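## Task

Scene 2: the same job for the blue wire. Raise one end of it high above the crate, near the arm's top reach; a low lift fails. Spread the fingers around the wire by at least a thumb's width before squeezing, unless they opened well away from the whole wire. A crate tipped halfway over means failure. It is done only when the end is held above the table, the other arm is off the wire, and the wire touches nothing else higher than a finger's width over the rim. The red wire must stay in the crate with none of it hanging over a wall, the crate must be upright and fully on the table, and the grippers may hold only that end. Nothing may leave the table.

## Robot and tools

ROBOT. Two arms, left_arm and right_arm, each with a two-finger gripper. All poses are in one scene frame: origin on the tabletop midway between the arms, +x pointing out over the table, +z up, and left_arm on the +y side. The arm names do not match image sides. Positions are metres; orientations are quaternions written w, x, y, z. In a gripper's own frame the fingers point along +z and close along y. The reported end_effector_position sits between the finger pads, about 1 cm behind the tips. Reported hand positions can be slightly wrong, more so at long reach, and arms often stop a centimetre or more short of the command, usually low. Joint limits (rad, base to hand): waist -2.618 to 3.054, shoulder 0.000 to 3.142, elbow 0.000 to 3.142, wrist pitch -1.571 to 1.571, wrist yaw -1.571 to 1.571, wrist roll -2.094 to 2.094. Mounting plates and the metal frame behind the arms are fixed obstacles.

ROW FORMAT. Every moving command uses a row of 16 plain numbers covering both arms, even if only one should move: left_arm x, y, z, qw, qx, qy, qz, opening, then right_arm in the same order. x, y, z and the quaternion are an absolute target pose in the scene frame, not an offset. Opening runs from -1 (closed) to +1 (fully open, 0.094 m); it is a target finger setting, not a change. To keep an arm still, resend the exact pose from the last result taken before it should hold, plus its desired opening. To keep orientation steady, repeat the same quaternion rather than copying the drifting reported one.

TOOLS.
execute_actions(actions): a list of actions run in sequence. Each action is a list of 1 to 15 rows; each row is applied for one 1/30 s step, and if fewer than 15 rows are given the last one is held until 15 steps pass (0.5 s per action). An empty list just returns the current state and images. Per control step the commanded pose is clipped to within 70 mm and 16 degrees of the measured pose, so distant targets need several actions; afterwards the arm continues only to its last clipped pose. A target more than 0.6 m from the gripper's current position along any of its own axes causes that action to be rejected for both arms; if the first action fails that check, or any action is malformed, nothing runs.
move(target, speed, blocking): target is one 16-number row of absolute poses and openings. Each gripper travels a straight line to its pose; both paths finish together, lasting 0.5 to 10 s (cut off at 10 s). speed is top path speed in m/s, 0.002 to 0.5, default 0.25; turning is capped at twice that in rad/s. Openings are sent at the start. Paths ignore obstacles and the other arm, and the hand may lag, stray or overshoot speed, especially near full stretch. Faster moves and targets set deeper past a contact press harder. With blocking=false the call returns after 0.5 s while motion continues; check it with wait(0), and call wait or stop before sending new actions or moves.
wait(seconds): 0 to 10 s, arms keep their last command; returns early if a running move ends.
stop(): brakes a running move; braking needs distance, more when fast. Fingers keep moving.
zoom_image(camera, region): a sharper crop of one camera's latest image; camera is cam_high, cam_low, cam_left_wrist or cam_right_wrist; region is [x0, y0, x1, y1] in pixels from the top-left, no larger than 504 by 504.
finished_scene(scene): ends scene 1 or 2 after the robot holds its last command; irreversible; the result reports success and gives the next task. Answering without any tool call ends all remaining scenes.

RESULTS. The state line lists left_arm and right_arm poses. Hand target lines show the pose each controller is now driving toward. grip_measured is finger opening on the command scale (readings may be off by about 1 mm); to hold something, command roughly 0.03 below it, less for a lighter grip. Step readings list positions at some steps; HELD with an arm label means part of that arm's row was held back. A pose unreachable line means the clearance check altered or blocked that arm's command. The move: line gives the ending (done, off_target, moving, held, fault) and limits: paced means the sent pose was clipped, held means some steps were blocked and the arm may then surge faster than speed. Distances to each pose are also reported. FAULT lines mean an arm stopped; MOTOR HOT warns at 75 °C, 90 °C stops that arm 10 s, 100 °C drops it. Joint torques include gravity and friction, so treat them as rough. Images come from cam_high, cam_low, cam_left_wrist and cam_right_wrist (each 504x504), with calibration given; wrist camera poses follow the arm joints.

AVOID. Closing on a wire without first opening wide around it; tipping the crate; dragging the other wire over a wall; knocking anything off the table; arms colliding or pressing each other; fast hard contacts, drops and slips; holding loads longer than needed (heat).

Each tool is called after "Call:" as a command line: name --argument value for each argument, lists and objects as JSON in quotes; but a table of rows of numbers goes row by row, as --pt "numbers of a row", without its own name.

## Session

Call:
execute_actions --actions '[]'

Scene clock: 0.00 s.
left_arm: end_effector_position=(+0.1715, -0.0832, +0.1396) grip_measured=+1.000 end_effector_quat_wxyz=(-0.000, +0.856, +0.474, +0.206) | right_arm: end_effector_position=(+0.3512, -0.1053, +0.2705) grip_measured=+1.000 end_effector_quat_wxyz=(+0.124, +0.378, +0.918, +0.003)
Joint positions: left_arm=[-1.373  2.771  1.998 -1.14  -0.478  0.725  0.094] | right_arm=[ 0.835  2.458  2.141 -1.281  0.403  1.544  0.094]
Joint velocities: left_arm=[ 0.012 -0.012  0.002  0.022  0.022  0.037  0.   ] | right_arm=[-0.012 -0.012  0.002 -0.095 -0.007 -0.037  0.   ]
Joint torques (N m, as the arm reports them, + toward a larger angle): no reading
Motor temperatures (°C, as the motors report them): left_arm=[20 22 22 21 22 20] | right_arm=[22 22 20 24 24 21]
Hand target (left_arm): +0.172, -0.085, +0.141; +0.003, +0.856, +0.475, +0.206
Hand target (right_arm): +0.352, -0.105, +0.276; +0.130, +0.377, +0.917, +0.006
camera_calibration (this result's frames):
cam_left_wrist: T_world_to_cam=[[-0.892603, 0.362353, -0.268253, 0.219441], [0.0952167, 0.733097, 0.673426, -0.00393109], [0.440673, 0.575561, -0.688866, 0.192209], [0, 0, 0, 1]] pos_world=[0.111547, -0.187261, 0.193919]
cam_right_wrist: T_world_to_cam=[[-0.484551, -0.874363, 0.0264592, 0.0680809], [-0.864043, 0.483115, 0.141526, 0.372513], [-0.136528, 0.0457145, -0.989581, 0.443687], [0, 0, 0, 1]] pos_world=[0.415432, -0.140722, 0.384543]

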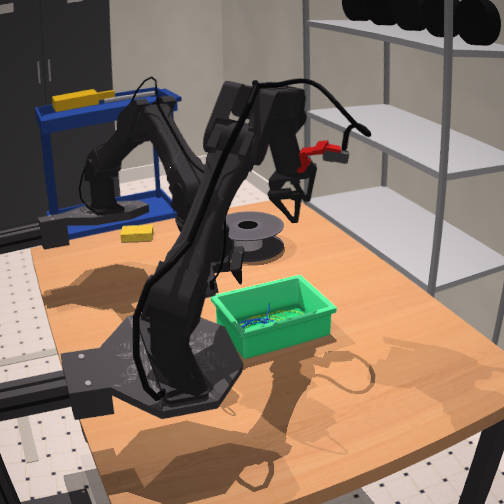

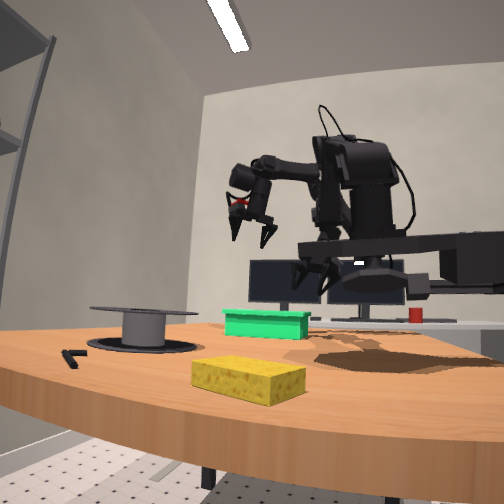

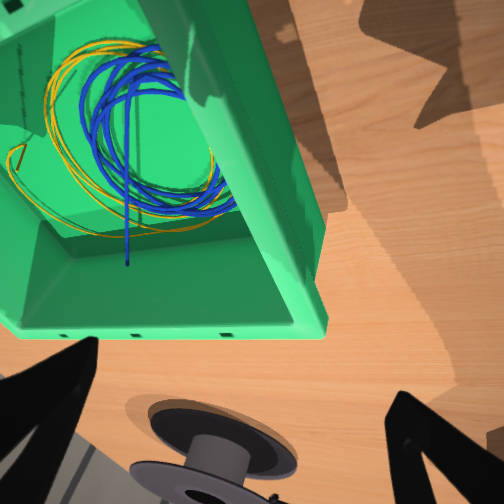

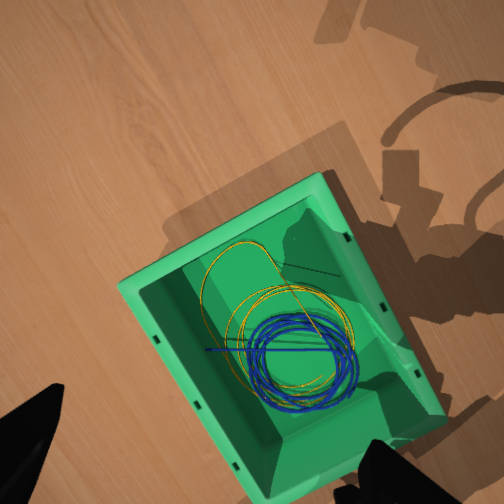

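Call:
move --target '[0.1,0.25,0.3,0,0.856,0.474,0.206,1,0.37,-0.13,0.28,0,-0.508,0.862,0,-0.4]' --speed 0.4

Call:
move --target '[0.1,0.25,0.3,0,0.856,0.474,0.206,1,0.30,-0.07,0.1,0,-0.508,0.862,0,-0.4]'

Scene clock: 6.53 s.
left_arm: end_effector_position=(+0.1015, +0.2412, +0.3006) grip_measured=+1.000 end_effector_quat_wxyz=(+0.005, +0.857, +0.474, +0.204) | right_arm: end_effector_position=(+0.3671, -0.1307, +0.2755) grip_measured=-0.398 end_effector_quat_wxyz=(+0.006, -0.508, +0.861, -0.005)
Joint positions: left_arm=[-1.474  1.293  0.805 -1.458 -0.443  0.623  0.094] | right_arm=[ 0.704  2.604  2.492 -1.558  0.204 -0.407  0.028]
Joint velocities: left_arm=[ 0.012 -0.022  0.007  0.066  0.007  0.051  0.   ] | right_arm=[ 0.007  0.022  0.012 -0.066  0.037 -0.037 -0.   ]
Joint torques (N m, as the arm reports them, + toward a larger angle): left_arm=[-0.29 -1.25  5.88 -0.21 -0.22 -0.02] | right_arm=[  1.88 -14.36   7.18   0.25  -0.17  -0.06]
Motor temperatures (°C, as the motors report them): left_arm=[20 24 23 21 22 20] | right_arm=[22 24 21 24 24 21]
Hand target (left_arm): +0.102, +0.241, +0.301; +0.006, +0.857, +0.474, +0.204
Hand target (right_arm): +0.370, -0.130, +0.280; +0.012, -0.508, +0.861, +0.003
Off the commanded pose (left_arm): 0.009 m, 1 deg.
Off the commanded pose (right_arm): 0.005 m, 1 deg.
joint sent to its limit (right arm) — the command would take joint 4 (wrist pitch) past its lower limit, so that joint was sent only as far as its limit.
move: held (left_arm); limits=held; held on 10 of 91 steps (left_arm), including the last (left_arm)
pose unreachable (left arm): on one or more control steps of this call, first in action 0 (counted from 0), this arm could not follow its commanded pose, so it was not sent that pose on those steps. On the call's last step it was still not sent that pose. It may still have moved: this result reports where it is.
cause: the commanded pose would bring two parts of the arm too close to each other (its upper arm (the part past joint 2) and its fingers, with joints 3 (elbow) to 6 (wrist roll) between them).
camera_calibration (this result's frames):
cam_left_wrist: T_world_to_cam=[[-0.891515, 0.360789, -0.273921, 0.0844967], [0.0954916, 0.740787, 0.664918, -0.342866], [0.442812, 0.566627, -0.694875, 0.150942], [0, 0, 0, 1]] pos_world=[0.0412318, 0.137977, 0.356009]
cam_right_wrist: T_world_to_cam=[[0.973199, -0.217117, 0.075789, -0.4093], [-0.229564, -0.897779, 0.375889, -0.0801386], [-0.0135702, -0.383213, -0.92356, 0.332589], [0, 0, 0, 1]] pos_world=[0.384447, -0.0333602, 0.36831]

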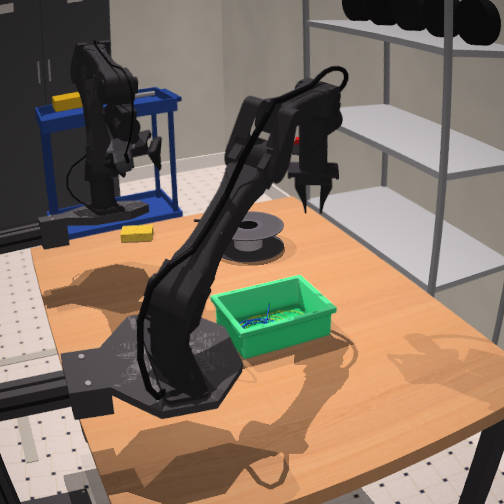

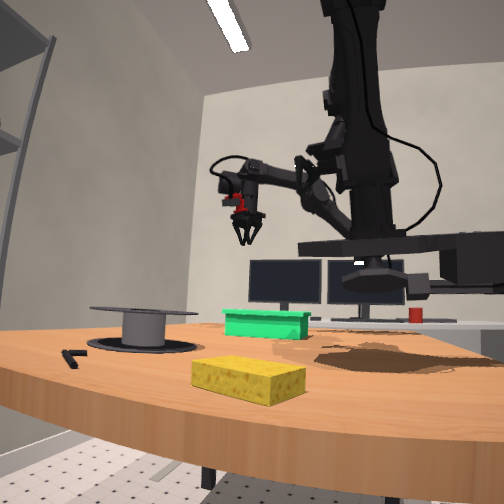

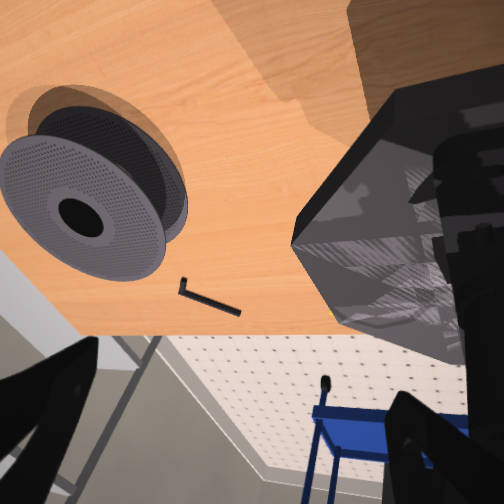

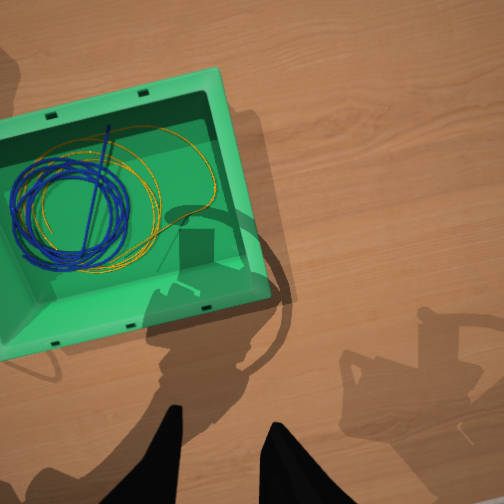

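Scene clock: 8.03 s.
left_arm: end_effector_position=(+0.1012, +0.2438, +0.3010) grip_measured=+1.000 end_effector_quat_wxyz=(+0.000, +0.857, +0.473, +0.206) | right_arm: end_effector_position=(+0.2984, -0.0793, +0.0958) grip_measured=-0.398 end_effector_quat_wxyz=(-0.007, -0.508, +0.861, -0.007)
Joint positions: left_arm=[-1.474  1.293  0.805 -1.47  -0.443  0.623  0.094] | right_arm=[ 0.808  2.671  1.834 -0.881  0.192 -0.297  0.028]
Joint velocities: left_arm=[ 0.007  0.007 -0.017 -0.022 -0.037 -0.022  0.   ] | right_arm=[ 0.007  0.002 -0.012  0.051 -0.066  0.022 -0.001]
Joint torques (N m, as the arm reports them, + toward a larger angle): left_arm=[-0.51 -3.05  4.46 -0.37 -0.19 -0.06] | right_arm=[  2.85 -16.15   4.56   0.41  -0.12   0.09]
Motor temperatures (°C, as the motors report them): left_arm=[20 23 23 21 22 20] | right_arm=[22 24 21 24 24 21]
Hand target (left_arm): +0.100, +0.250, +0.300; -0.000, +0.856, +0.474, +0.206
Hand target (right_arm): +0.297, -0.073, +0.101; +0.001, -0.508, +0.862, -0.001
Off the commanded pose (left_arm): 0.006 m, 0 deg.
Off the commanded pose (right_arm): 0.010 m, 1 deg.
move: done
camera_calibration (this result's frames):
cam_left_wrist: T_world_to_cam=[[-0.891578, 0.364507, -0.268743, 0.081004], [0.096812, 0.733118, 0.673176, -0.345813], [0.442398, 0.574172, -0.68892, 0.146296], [0, 0, 0, 1]] pos_world=[0.0409793, 0.139996, 0.355349]
cam_right_wrist: T_world_to_cam=[[0.974601, -0.215888, 0.0595338, -0.316475], [-0.221556, -0.890764, 0.396804, 0.0139096], [-0.0326347, -0.399915, -0.915971, 0.189019], [0, 0, 0, 1]] pos_world=[0.317688, 0.0196587, 0.186458]

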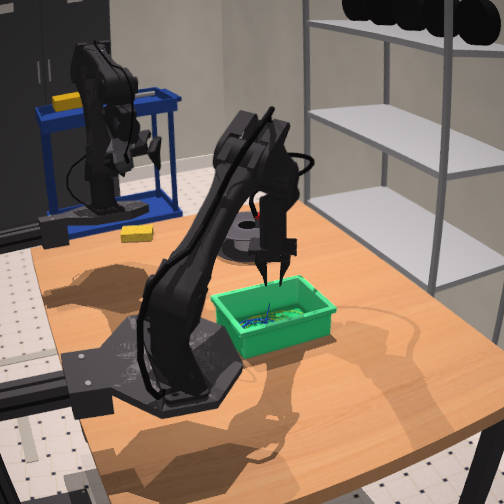

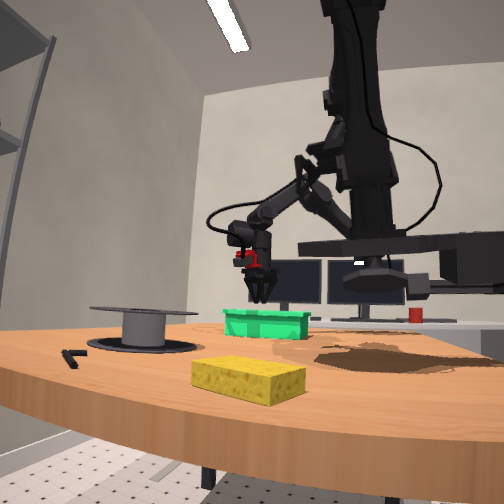

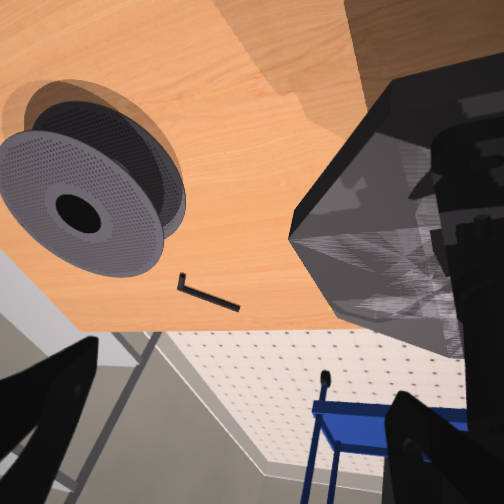

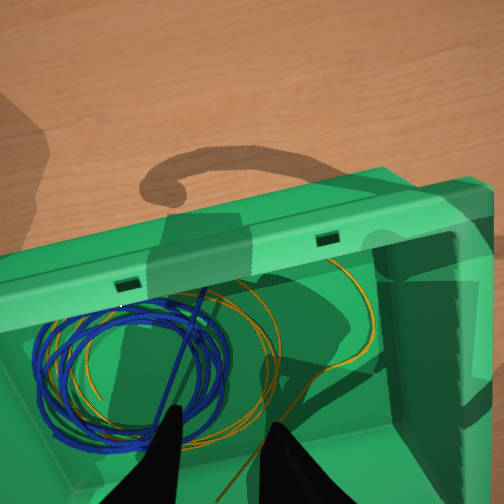

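Call:
move --target '[0.1,0.25,0.3,0,0.856,0.474,0.206,1,0.289,-0.055,0.066,0,-0.508,0.862,0,-0.4]' --speed 0.08

Call:
zoom_image --camera "cam_high" --region '[210, 250, 340, 350]'

Scene clock: 12.60 s.
left_arm: end_effector_position=(+0.1012, +0.2438, +0.3010) grip_measured=+1.000 end_effector_quat_wxyz=(+0.000, +0.857, +0.473, +0.206) | right_arm: end_effector_position=(+0.2819, -0.0705, +0.0588) grip_measured=-0.398 end_effector_quat_wxyz=(-0.020, -0.510, +0.860, -0.011)
Joint positions: left_arm=[-1.474  1.293  0.805 -1.47  -0.443  0.623  0.094] | right_arm=[ 0.832  2.761  1.834 -0.824  0.188 -0.272  0.028]
Joint velocities: left_arm=[ 0.002 -0.017 -0.017  0.022 -0.007 -0.022  0.   ] | right_arm=[ 0.012 -0.002  0.002  0.022  0.11   0.007  0.   ]
Joint torques (N m, as the arm reports them, + toward a larger angle): left_arm=[-0.44 -2.96  4.53 -0.36 -0.18 -0.05] | right_arm=[  2.95 -15.24   6.92   0.35  -0.12   0.1 ]
Motor temperatures (°C, as the motors report them): left_arm=[20 23 23 21 22 20] | right_arm=[22 26 21 24 24 21]
Hand target (left_arm): +0.100, +0.250, +0.300; -0.000, +0.856, +0.474, +0.206
Hand target (right_arm): +0.289, -0.056, +0.066; +0.000, -0.508, +0.862, -0.000
Off the commanded pose (left_arm): 0.006 m, 0 deg.
Off the commanded pose (right_arm): 0.018 m, 3 deg.
move: off_target (right_arm)
camera_calibration (this result's frames):
cam_left_wrist: T_world_to_cam=[[-0.891578, 0.364507, -0.268743, 0.081004], [0.096812, 0.733118, 0.673176, -0.345813], [0.442398, 0.574172, -0.68892, 0.146296], [0, 0, 0, 1]] pos_world=[0.0409793, 0.139996, 0.355349]
cam_right_wrist: T_world_to_cam=[[0.976511, -0.210791, 0.0446503, -0.295551], [-0.209924, -0.884026, 0.417648, 0.0287775], [-0.0485644, -0.417211, -0.907511, 0.160905], [0, 0, 0, 1]] pos_world=[0.302464, 0.0302719, 0.1472]

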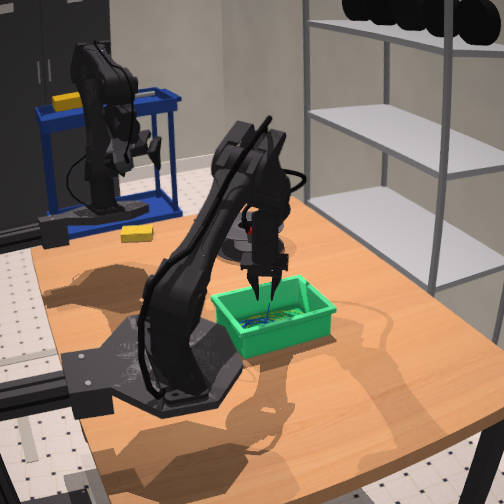

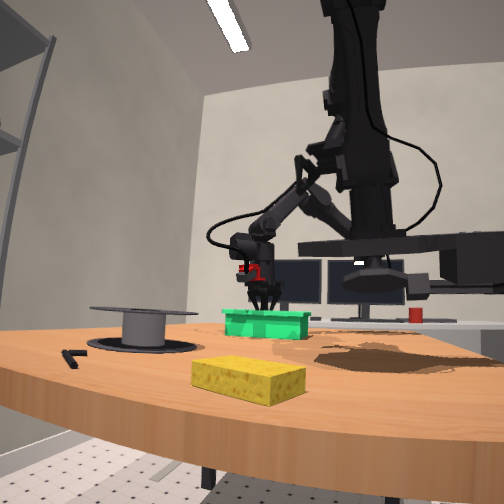

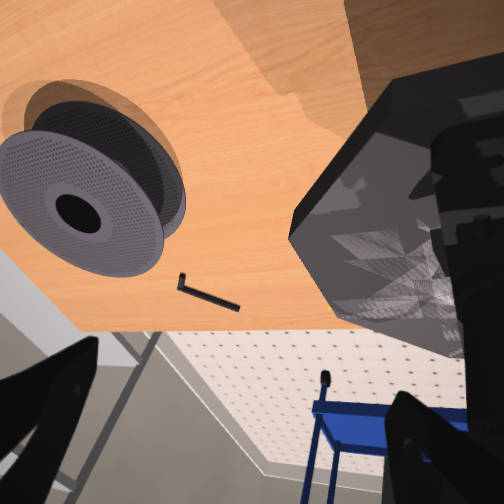

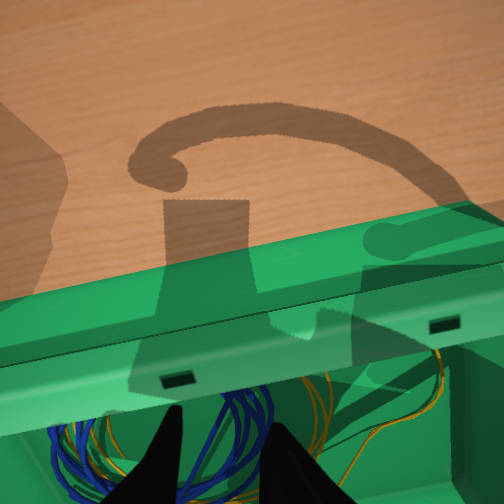

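Region (210, 250, 340, 350) of cam_high's 504x504 image, scaled by 3.877, with more detail than that image has; it fills the top 388 rows of this view, and the rest is white.

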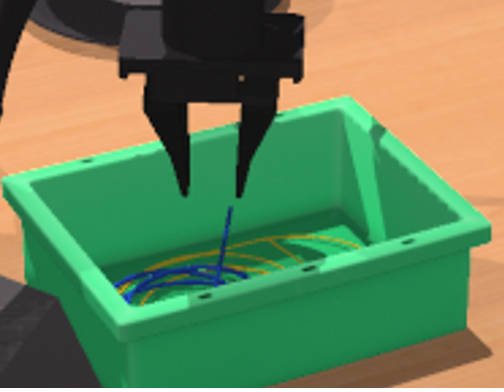

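Call:
move --target '[0.1,0.25,0.3,0,0.856,0.474,0.206,1,0.288,-0.068,0.065,0.186,-0.496,0.841,0.11,-0.4]' --speed 0.2

Call:
zoom_image --camera "cam_high" --region '[210, 250, 340, 350]'

Scene clock: 17.40 s.
left_arm: end_effector_position=(+0.1012, +0.2439, +0.3010) grip_measured=+1.000 end_effector_quat_wxyz=(+0.000, +0.857, +0.472, +0.206) | right_arm: end_effector_position=(+0.2868, -0.0674, +0.0598) grip_measured=-0.398 end_effector_quat_wxyz=(+0.181, -0.493, +0.845, +0.102)
Joint positions: left_arm=[-1.474  1.293  0.805 -1.47  -0.443  0.623  0.094] | right_arm=[ 0.769  2.508  1.207  0.004  0.044 -0.377  0.028]
Joint velocities: left_arm=[ 0.007  0.002  0.002 -0.051 -0.007  0.037  0.   ] | right_arm=[ 0.017  0.007 -0.007  0.007  0.007 -0.066 -0.001]
Joint torques (N m, as the arm reports them, + toward a larger angle): left_arm=[-0.44 -2.99  4.58 -0.38 -0.21 -0.02] | right_arm=[  1.4  -14.54   3.04   1.17  -0.3   -0.06]
Motor temperatures (°C, as the motors report them): left_arm=[20 23 23 21 22 20] | right_arm=[22 27 21 24 24 21]
Hand target (left_arm): +0.100, +0.250, +0.300; -0.000, +0.856, +0.474, +0.206
Hand target (right_arm): +0.287, -0.068, +0.064; +0.185, -0.493, +0.843, +0.110
Off the commanded pose (left_arm): 0.006 m, 0 deg.
Off the commanded pose (right_arm): 0.005 m, 1 deg.
move: done
camera_calibration (this result's frames):
cam_left_wrist: T_world_to_cam=[[-0.89158, 0.36463, -0.26857, 0.0808874], [0.0968561, 0.73286, 0.67345, -0.34591], [0.442384, 0.574422, -0.688721, 0.146141], [0, 0, 0, 1]] pos_world=[0.0409709, 0.140064, 0.355327]
cam_right_wrist: T_world_to_cam=[[0.947398, -0.268145, 0.174741, -0.303055], [-0.269283, -0.9629, -0.0176175, 0.0698332], [0.172982, -0.030364, -0.984457, 0.130429], [0, 0, 0, 1]] pos_world=[0.283357, -0.01006, 0.182588]

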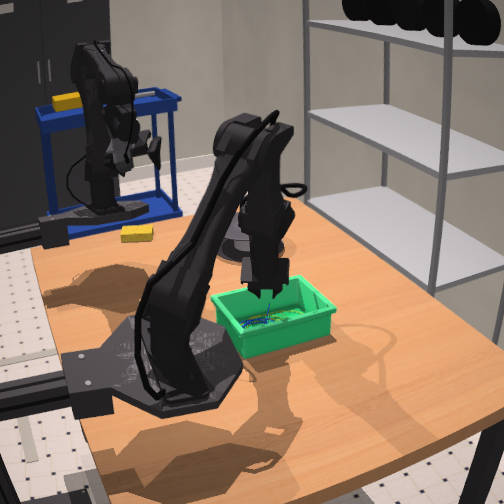

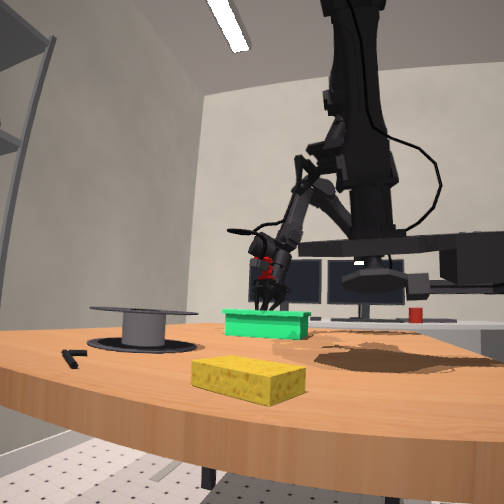

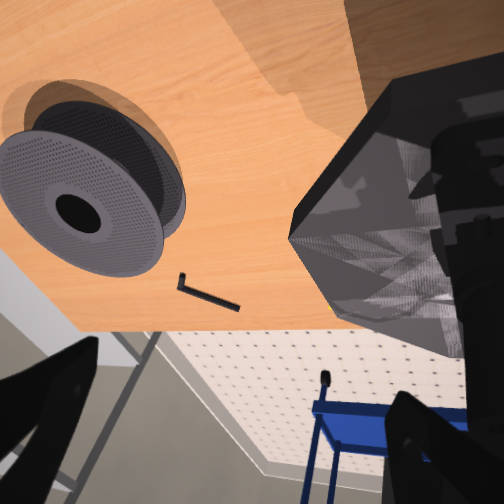

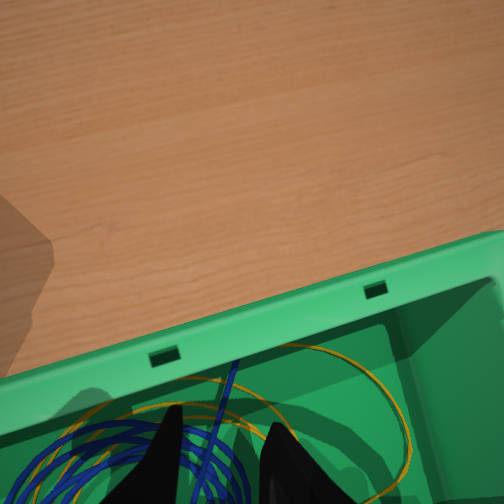

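Region (210, 250, 340, 350) of cam_high's 504x504 image, scaled by 3.877, with more detail than that image has; it fills the top 388 rows of this view, and the rest is white.

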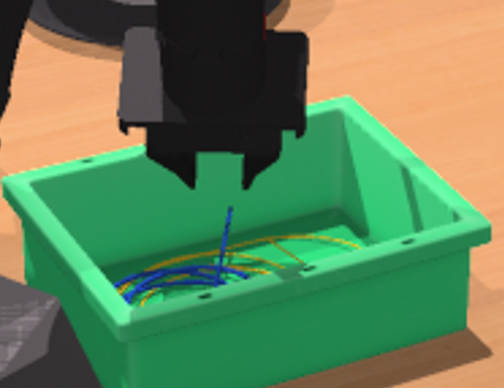

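Call:
move --target '[0.1,0.25,0.3,0,0.856,0.474,0.206,1,0.290,-0.061,0.033,0.186,-0.496,0.841,0.11,-0.4]' --speed 0.05

Call:
zoom_image --camera "cam_high" --region '[210, 250, 340, 350]'

Scene clock: 20.83 s.
left_arm: end_effector_position=(+0.1012, +0.2439, +0.3010) grip_measured=+1.000 end_effector_quat_wxyz=(+0.000, +0.857, +0.472, +0.206) | right_arm: end_effector_position=(+0.2776, -0.0707, +0.0279) grip_measured=-0.398 end_effector_quat_wxyz=(+0.169, -0.498, +0.844, +0.101)
Joint positions: left_arm=[-1.474  1.293  0.805 -1.47  -0.443  0.623  0.094] | right_arm=[ 0.762  2.595  1.207  0.067  0.041 -0.39   0.028]
Joint velocities: left_arm=[-0.002  0.012 -0.027  0.022  0.066 -0.051  0.   ] | right_arm=[ 0.007  0.002 -0.002 -0.022 -0.051 -0.022 -0.001]
Joint torques (N m, as the arm reports them, + toward a larger angle): left_arm=[-0.37 -3.24  4.51 -0.4  -0.18 -0.05] | right_arm=[  1.38 -12.55   5.78   1.12  -0.26  -0.05]
Motor temperatures (°C, as the motors report them): left_arm=[20 23 23 21 22 20] | right_arm=[22 27 21 24 24 21]
Hand target (left_arm): +0.100, +0.250, +0.300; -0.000, +0.856, +0.474, +0.206
Hand target (right_arm): +0.289, -0.062, +0.034; +0.186, -0.496, +0.841, +0.110
Off the commanded pose (left_arm): 0.006 m, 0 deg.
Off the commanded pose (right_arm): 0.017 m, 2 deg.
move: off_target (right_arm)
camera_calibration (this result's frames):
cam_left_wrist: T_world_to_cam=[[-0.89158, 0.36463, -0.26857, 0.0808874], [0.0968561, 0.73286, 0.67345, -0.34591], [0.442384, 0.574422, -0.688721, 0.146141], [0, 0, 0, 1]] pos_world=[0.0409709, 0.140064, 0.355327]
cam_right_wrist: T_world_to_cam=[[0.95312, -0.255209, 0.162575, -0.289956], [-0.259152, -0.965831, 0.00316099, 0.0600389], [0.156213, -0.0451445, -0.986691, 0.104162], [0, 0, 0, 1]] pos_world=[0.27565, -0.0113096, 0.149726]

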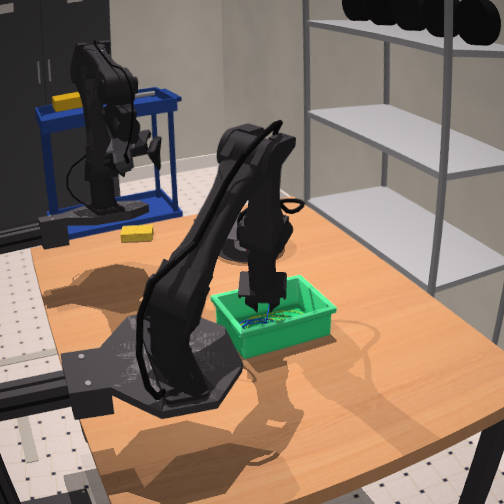

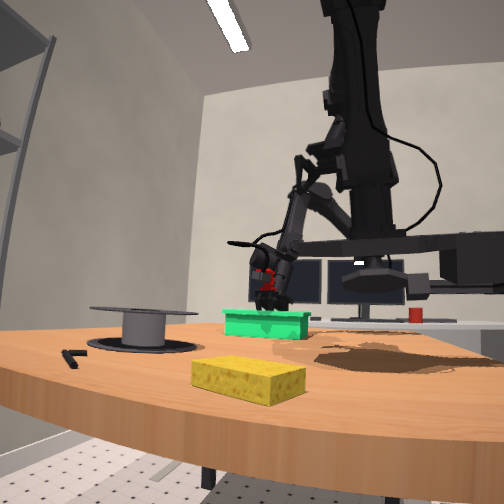

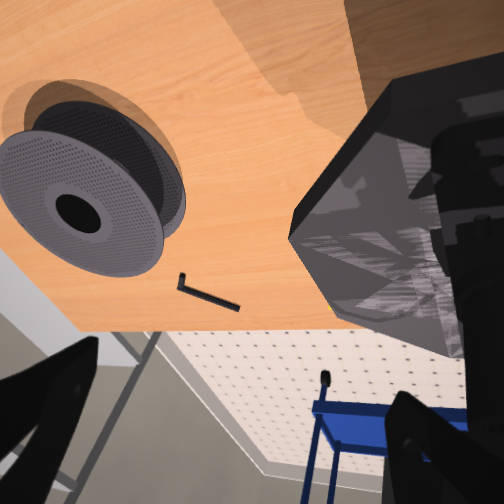

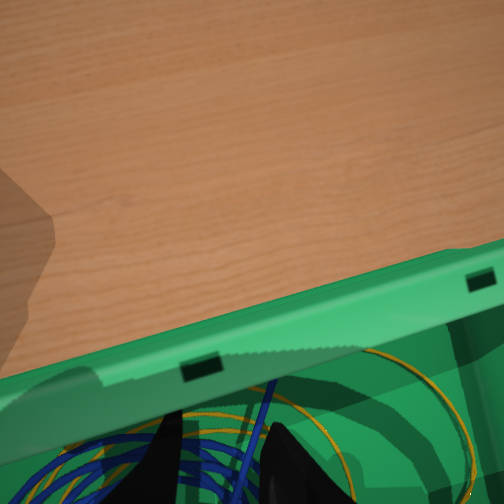

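Region (210, 250, 340, 350) of cam_high's 504x504 image, scaled by 3.877, with more detail than that image has; it fills the top 388 rows of this view, and the rest is white.

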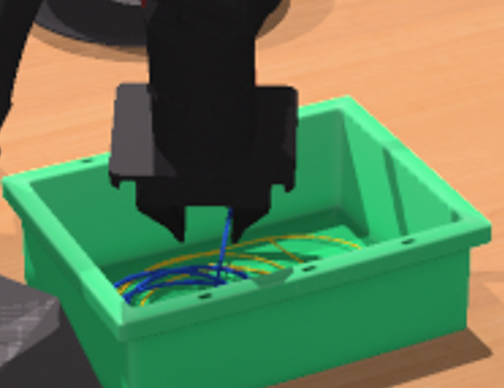

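Call:
move --target '[0.1,0.25,0.3,0,0.856,0.474,0.206,1,0.299,-0.055,0.032,0.186,-0.496,0.841,0.11,-0.4]' --speed 0.03

Call:
zoom_image --camera "cam_high" --region '[210, 250, 340, 350]'

Scene clock: 23.53 s.
left_arm: end_effector_position=(+0.1012, +0.2439, +0.3010) grip_measured=+1.000 end_effector_quat_wxyz=(+0.000, +0.857, +0.472, +0.206) | right_arm: end_effector_position=(+0.2941, -0.0592, +0.0304) grip_measured=-0.398 end_effector_quat_wxyz=(+0.184, -0.495, +0.843, +0.103)
Joint positions: left_arm=[-1.474  1.293  0.805 -1.47  -0.443  0.623  0.094] | right_arm=[ 0.758  2.621  1.274  0.057  0.04  -0.394  0.028]
Joint velocities: left_arm=[-0.002  0.012 -0.017 -0.051 -0.007  0.081  0.   ] | right_arm=[-0.012 -0.017 -0.002 -0.037  0.051 -0.007  0.   ]
Joint torques (N m, as the arm reports them, + toward a larger angle): left_arm=[-0.24 -3.21  4.62 -0.39 -0.16 -0.08] | right_arm=[  1.55 -12.56   5.83   0.98  -0.25  -0.04]
Motor temperatures (°C, as the motors report them): left_arm=[20 23 23 21 22 20] | right_arm=[22 27 21 24 24 21]
Hand target (left_arm): +0.100, +0.250, +0.300; -0.000, +0.856, +0.474, +0.206
Hand target (right_arm): +0.299, -0.055, +0.031; +0.186, -0.496, +0.841, +0.110
Off the commanded pose (left_arm): 0.006 m, 0 deg.
Off the commanded pose (right_arm): 0.007 m, 1 deg.
move: done
camera_calibration (this result's frames):
cam_left_wrist: T_world_to_cam=[[-0.89158, 0.36463, -0.26857, 0.0808874], [0.0968561, 0.73286, 0.67345, -0.34591], [0.442384, 0.574422, -0.688721, 0.146141], [0, 0, 0, 1]] pos_world=[0.0409709, 0.140064, 0.355327]
cam_right_wrist: T_world_to_cam=[[0.947704, -0.264229, 0.179001, -0.302645], [-0.264655, -0.964094, -0.0219381, 0.0778906], [0.17837, -0.0265826, -0.983604, 0.099057], [0, 0, 0, 1]] pos_world=[0.289763, -0.00224035, 0.153315]

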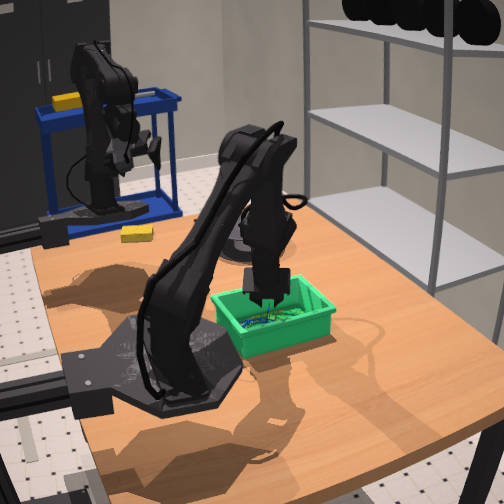

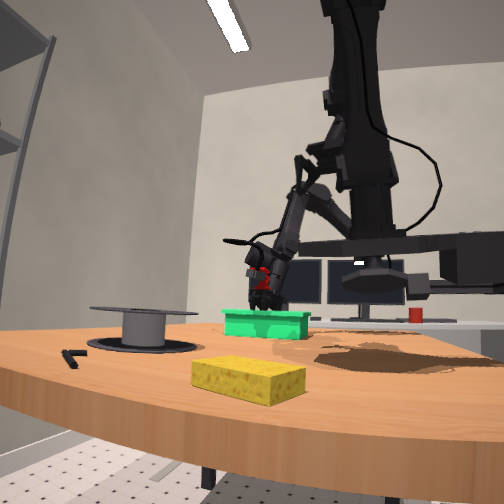

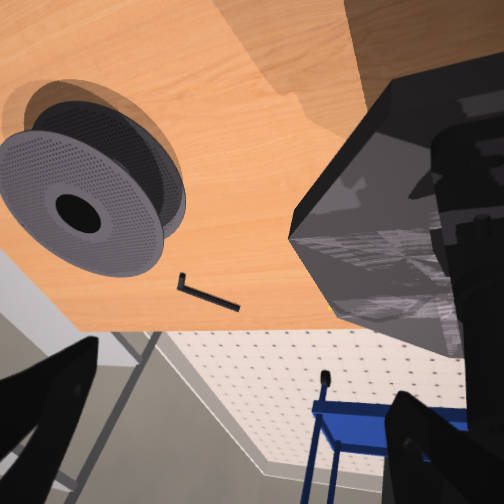

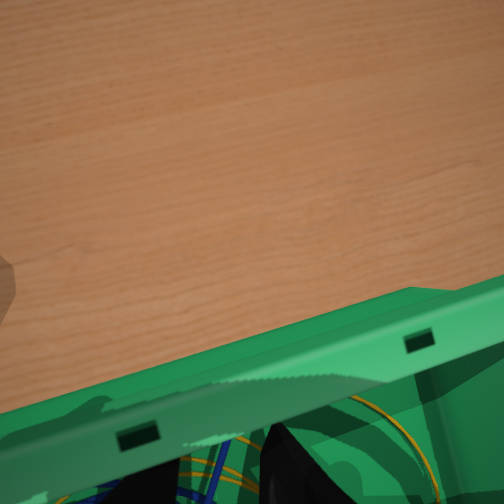

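Region (210, 250, 340, 350) of cam_high's 504x504 image, scaled by 3.877, with more detail than that image has; it fills the top 388 rows of this view, and the rest is white.

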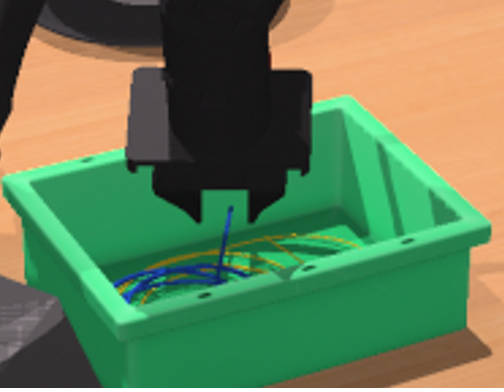

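Call:
move --target '[0.1,0.25,0.3,0,0.856,0.474,0.206,1,0.297,-0.058,0.022,0.186,-0.496,0.841,0.11,-0.4]' --speed 0.03

Call:
zoom_image --camera "cam_high" --region '[210, 250, 340, 350]'

Scene clock: 26.30 s.
left_arm: end_effector_position=(+0.1012, +0.2439, +0.3010) grip_measured=+1.000 end_effector_quat_wxyz=(+0.000, +0.857, +0.472, +0.206) | right_arm: end_effector_position=(+0.2915, -0.0624, +0.0205) grip_measured=-0.398 end_effector_quat_wxyz=(+0.178, -0.496, +0.843, +0.102)
Joint positions: left_arm=[-1.474  1.293  0.805 -1.47  -0.443  0.623  0.094] | right_arm=[ 0.751  2.645  1.274  0.069  0.037 -0.4    0.028]
Joint velocities: left_arm=[-0.012  0.002 -0.017 -0.007 -0.051 -0.051  0.   ] | right_arm=[-0.002  0.017 -0.012 -0.051 -0.022  0.051 -0.001]
Joint torques (N m, as the arm reports them, + toward a larger angle): left_arm=[-0.57 -2.98  4.5  -0.36 -0.18 -0.04] | right_arm=[  1.53 -12.73   4.9    1.16  -0.27  -0.03]
Motor temperatures (°C, as the motors report them): left_arm=[20 23 23 21 22 20] | right_arm=[22 27 21 24 24 21]
Hand target (left_arm): +0.100, +0.250, +0.300; -0.000, +0.856, +0.474, +0.206
Hand target (right_arm): +0.297, -0.058, +0.022; +0.186, -0.496, +0.841, +0.110
Off the commanded pose (left_arm): 0.006 m, 0 deg.
Off the commanded pose (right_arm): 0.007 m, 1 deg.
move: done
camera_calibration (this result's frames):
cam_left_wrist: T_world_to_cam=[[-0.89158, 0.36463, -0.26857, 0.0808874], [0.0968561, 0.73286, 0.67345, -0.34591], [0.442384, 0.574422, -0.688721, 0.146141], [0, 0, 0, 1]] pos_world=[0.0409709, 0.140064, 0.355327]
cam_right_wrist: T_world_to_cam=[[0.949865, -0.260864, 0.172356, -0.299558], [-0.262668, -0.964803, -0.0126632, 0.0731219], [0.169593, -0.0332441, -0.984953, 0.0919353], [0, 0, 0, 1]] pos_world=[0.288155, -0.00453937, 0.143109]

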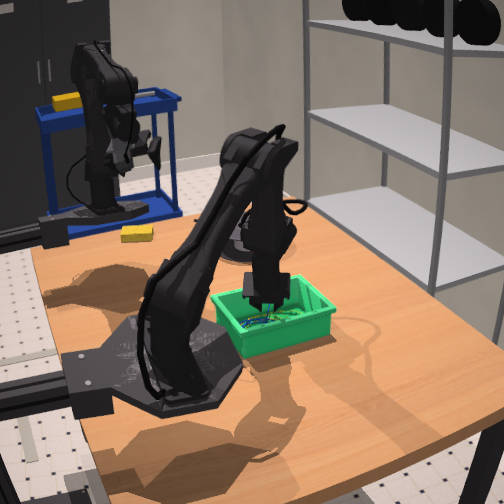

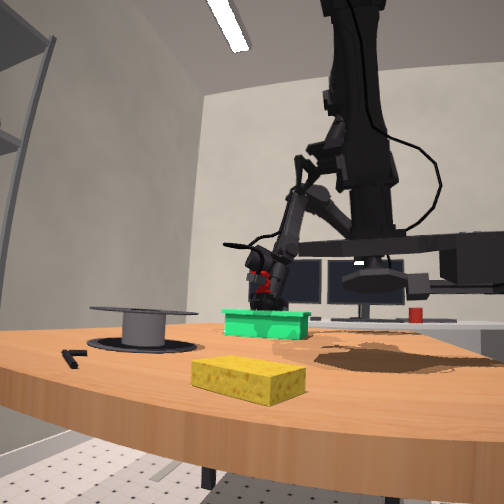

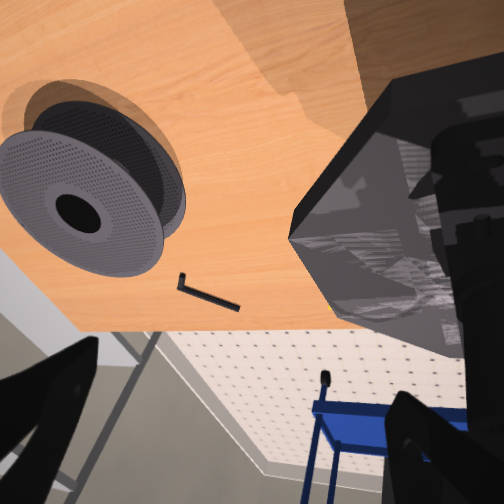

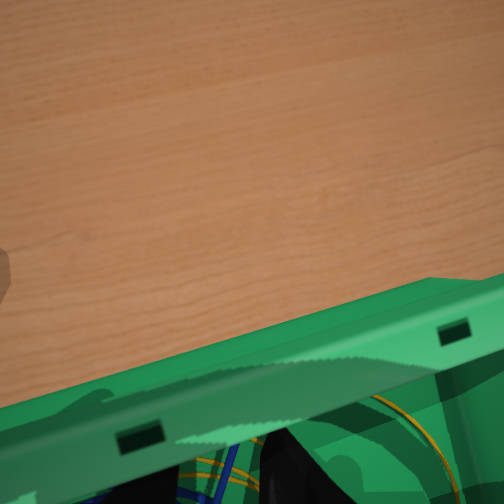

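Region (210, 250, 340, 350) of cam_high's 504x504 image, scaled by 3.877, with more detail than that image has; it fills the top 388 rows of this view, and the rest is white.

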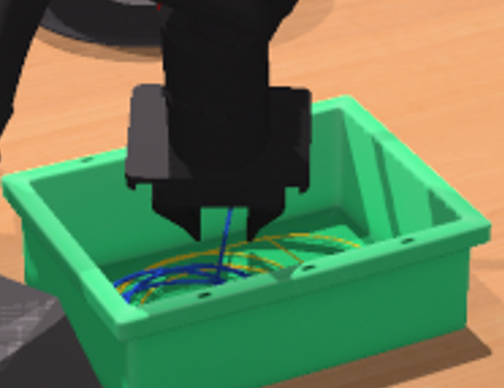

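Call:
move --target '[0.1,0.25,0.3,0,0.856,0.474,0.206,1,0.297,-0.058,0.022,0.186,-0.496,0.841,0.11,-1]' --speed 0.02

Call:
move --target '[0.1,0.25,0.3,0,0.856,0.474,0.206,1,0.28,-0.085,0.16,0.186,-0.496,0.841,0.11,-1]' --speed 0.1

Call:
zoom_image --camera "cam_high" --region '[190, 190, 350, 350]'

Scene clock: 28.87 s.
left_arm: end_effector_position=(+0.1012, +0.2439, +0.3010) grip_measured=+1.000 end_effector_quat_wxyz=(+0.000, +0.857, +0.472, +0.206) | right_arm: end_effector_position=(+0.2918, -0.0621, +0.0207) grip_measured=-0.969 end_effector_quat_wxyz=(+0.179, -0.497, +0.843, +0.102)
Joint positions: left_arm=[-1.474  1.293  0.805 -1.47  -0.443  0.623  0.094] | right_arm=[ 0.751  2.645  1.274  0.071  0.037 -0.401  0.001]
Joint velocities: left_arm=[-0.012 -0.002 -0.007  0.007  0.022 -0.022  0.   ] | right_arm=[-0.022 -0.012 -0.007  0.022  0.022 -0.022 -0.   ]
Joint torques (N m, as the arm reports them, + toward a larger angle): left_arm=[-0.69 -3.02  4.51 -0.4  -0.2  -0.04] | right_arm=[  1.43 -12.87   4.88   1.15  -0.27  -0.03]
Motor temperatures (°C, as the motors report them): left_arm=[20 23 23 21 22 20] | right_arm=[22 27 21 25 24 21]
Hand target (left_arm): +0.100, +0.250, +0.300; -0.000, +0.856, +0.474, +0.206
Hand target (right_arm): +0.297, -0.058, +0.022; +0.186, -0.496, +0.841, +0.110
Off the commanded pose (left_arm): 0.006 m, 0 deg.
Off the commanded pose (right_arm): 0.007 m, 1 deg.
move: done
camera_calibration (this result's frames):
cam_left_wrist: T_world_to_cam=[[-0.89158, 0.36463, -0.26857, 0.0808874], [0.0968561, 0.73286, 0.67345, -0.34591], [0.442384, 0.574422, -0.688721, 0.146141], [0, 0, 0, 1]] pos_world=[0.0409709, 0.140064, 0.355327]
cam_right_wrist: T_world_to_cam=[[0.949735, -0.260637, 0.173411, -0.299776], [-0.262181, -0.964912, -0.0143563, 0.0733927], [0.171068, -0.0318303, -0.984745, 0.0917297], [0, 0, 0, 1]] pos_world=[0.288258, -0.00439537, 0.143368]

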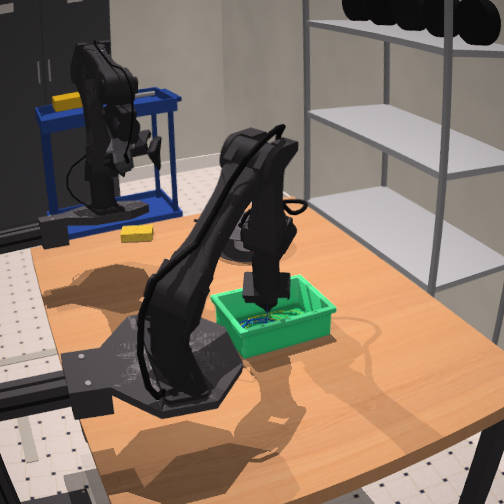

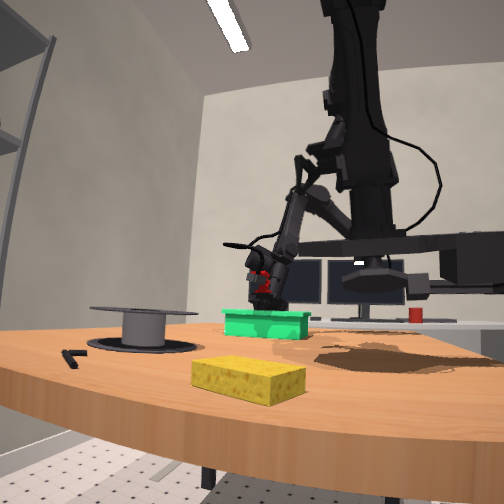

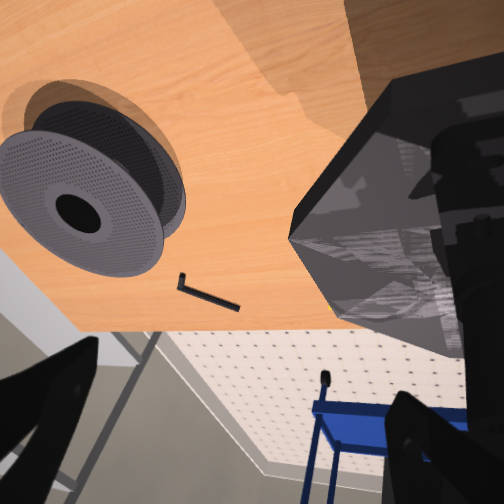

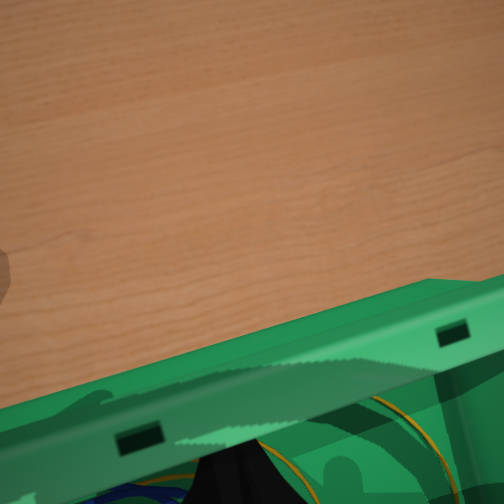

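Scene clock: 30.83 s.
left_arm: end_effector_position=(+0.1012, +0.2439, +0.3010) grip_measured=+1.000 end_effector_quat_wxyz=(+0.000, +0.857, +0.472, +0.206) | right_arm: end_effector_position=(+0.2910, -0.0838, +0.1574) grip_measured=-0.969 end_effector_quat_wxyz=(+0.192, -0.492, +0.842, +0.108)
Joint positions: left_arm=[-1.474  1.293  0.805 -1.47  -0.443  0.623  0.094] | right_arm=[ 0.774  2.207  1.18  -0.246  0.037 -0.374  0.001]
Joint velocities: left_arm=[ 0.007  0.017 -0.007 -0.007  0.037 -0.022  0.   ] | right_arm=[-0.002  0.002 -0.002 -0.022  0.022 -0.037  0.   ]
Joint torques (N m, as the arm reports them, + toward a larger angle): left_arm=[-0.61 -3.06  4.47 -0.36 -0.14 -0.04] | right_arm=[  2.65 -12.95   4.08   1.02  -0.12   0.13]
Motor temperatures (°C, as the motors report them): left_arm=[20 23 23 21 22 20] | right_arm=[22 28 21 25 24 21]
Hand target (left_arm): +0.100, +0.250, +0.300; -0.000, +0.856, +0.474, +0.206
Hand target (right_arm): +0.282, -0.083, +0.159; +0.186, -0.496, +0.841, +0.110
Off the commanded pose (left_arm): 0.006 m, 0 deg.
Off the commanded pose (right_arm): 0.011 m, 1 deg.
move: off_target (right_arm)
camera_calibration (this result's frames):
cam_left_wrist: T_world_to_cam=[[-0.89158, 0.36463, -0.26857, 0.0808874], [0.0968561, 0.73286, 0.67345, -0.34591], [0.442384, 0.574422, -0.688721, 0.146141], [0, 0, 0, 1]] pos_world=[0.0409709, 0.140064, 0.355327]
cam_right_wrist: T_world_to_cam=[[0.945086, -0.272029, 0.181142, -0.329186], [-0.269081, -0.962239, -0.0411384, 0.0606071], [0.185492, -0.0098625, -0.982596, 0.223085], [0, 0, 0, 1]] pos_world=[0.286037, -0.0290295, 0.281325]

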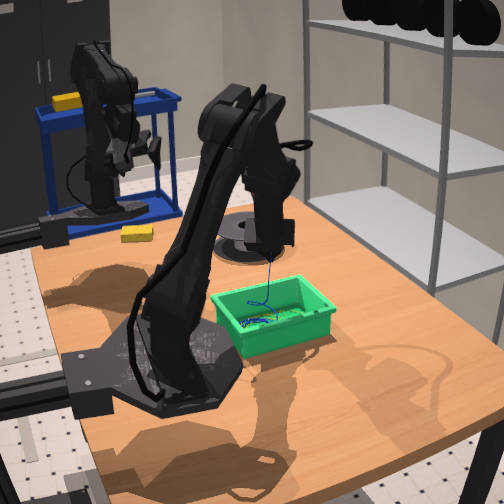

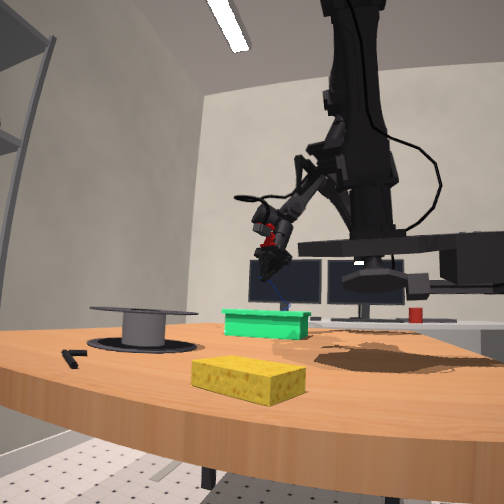

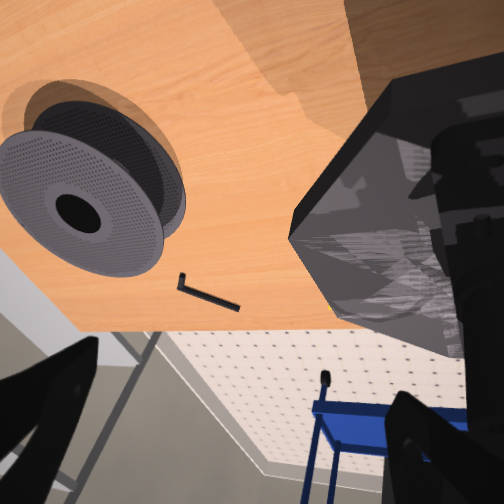

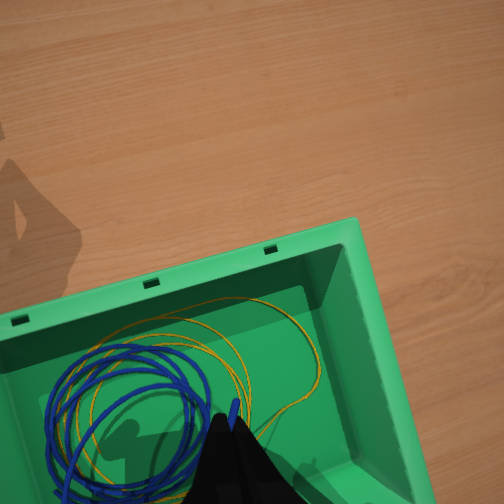

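Region (190, 190, 350, 350) of cam_high's 504x504 image, scaled by 3.150, with more detail than that image has.

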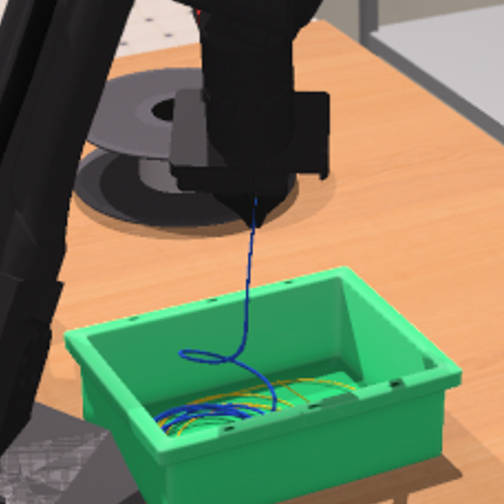

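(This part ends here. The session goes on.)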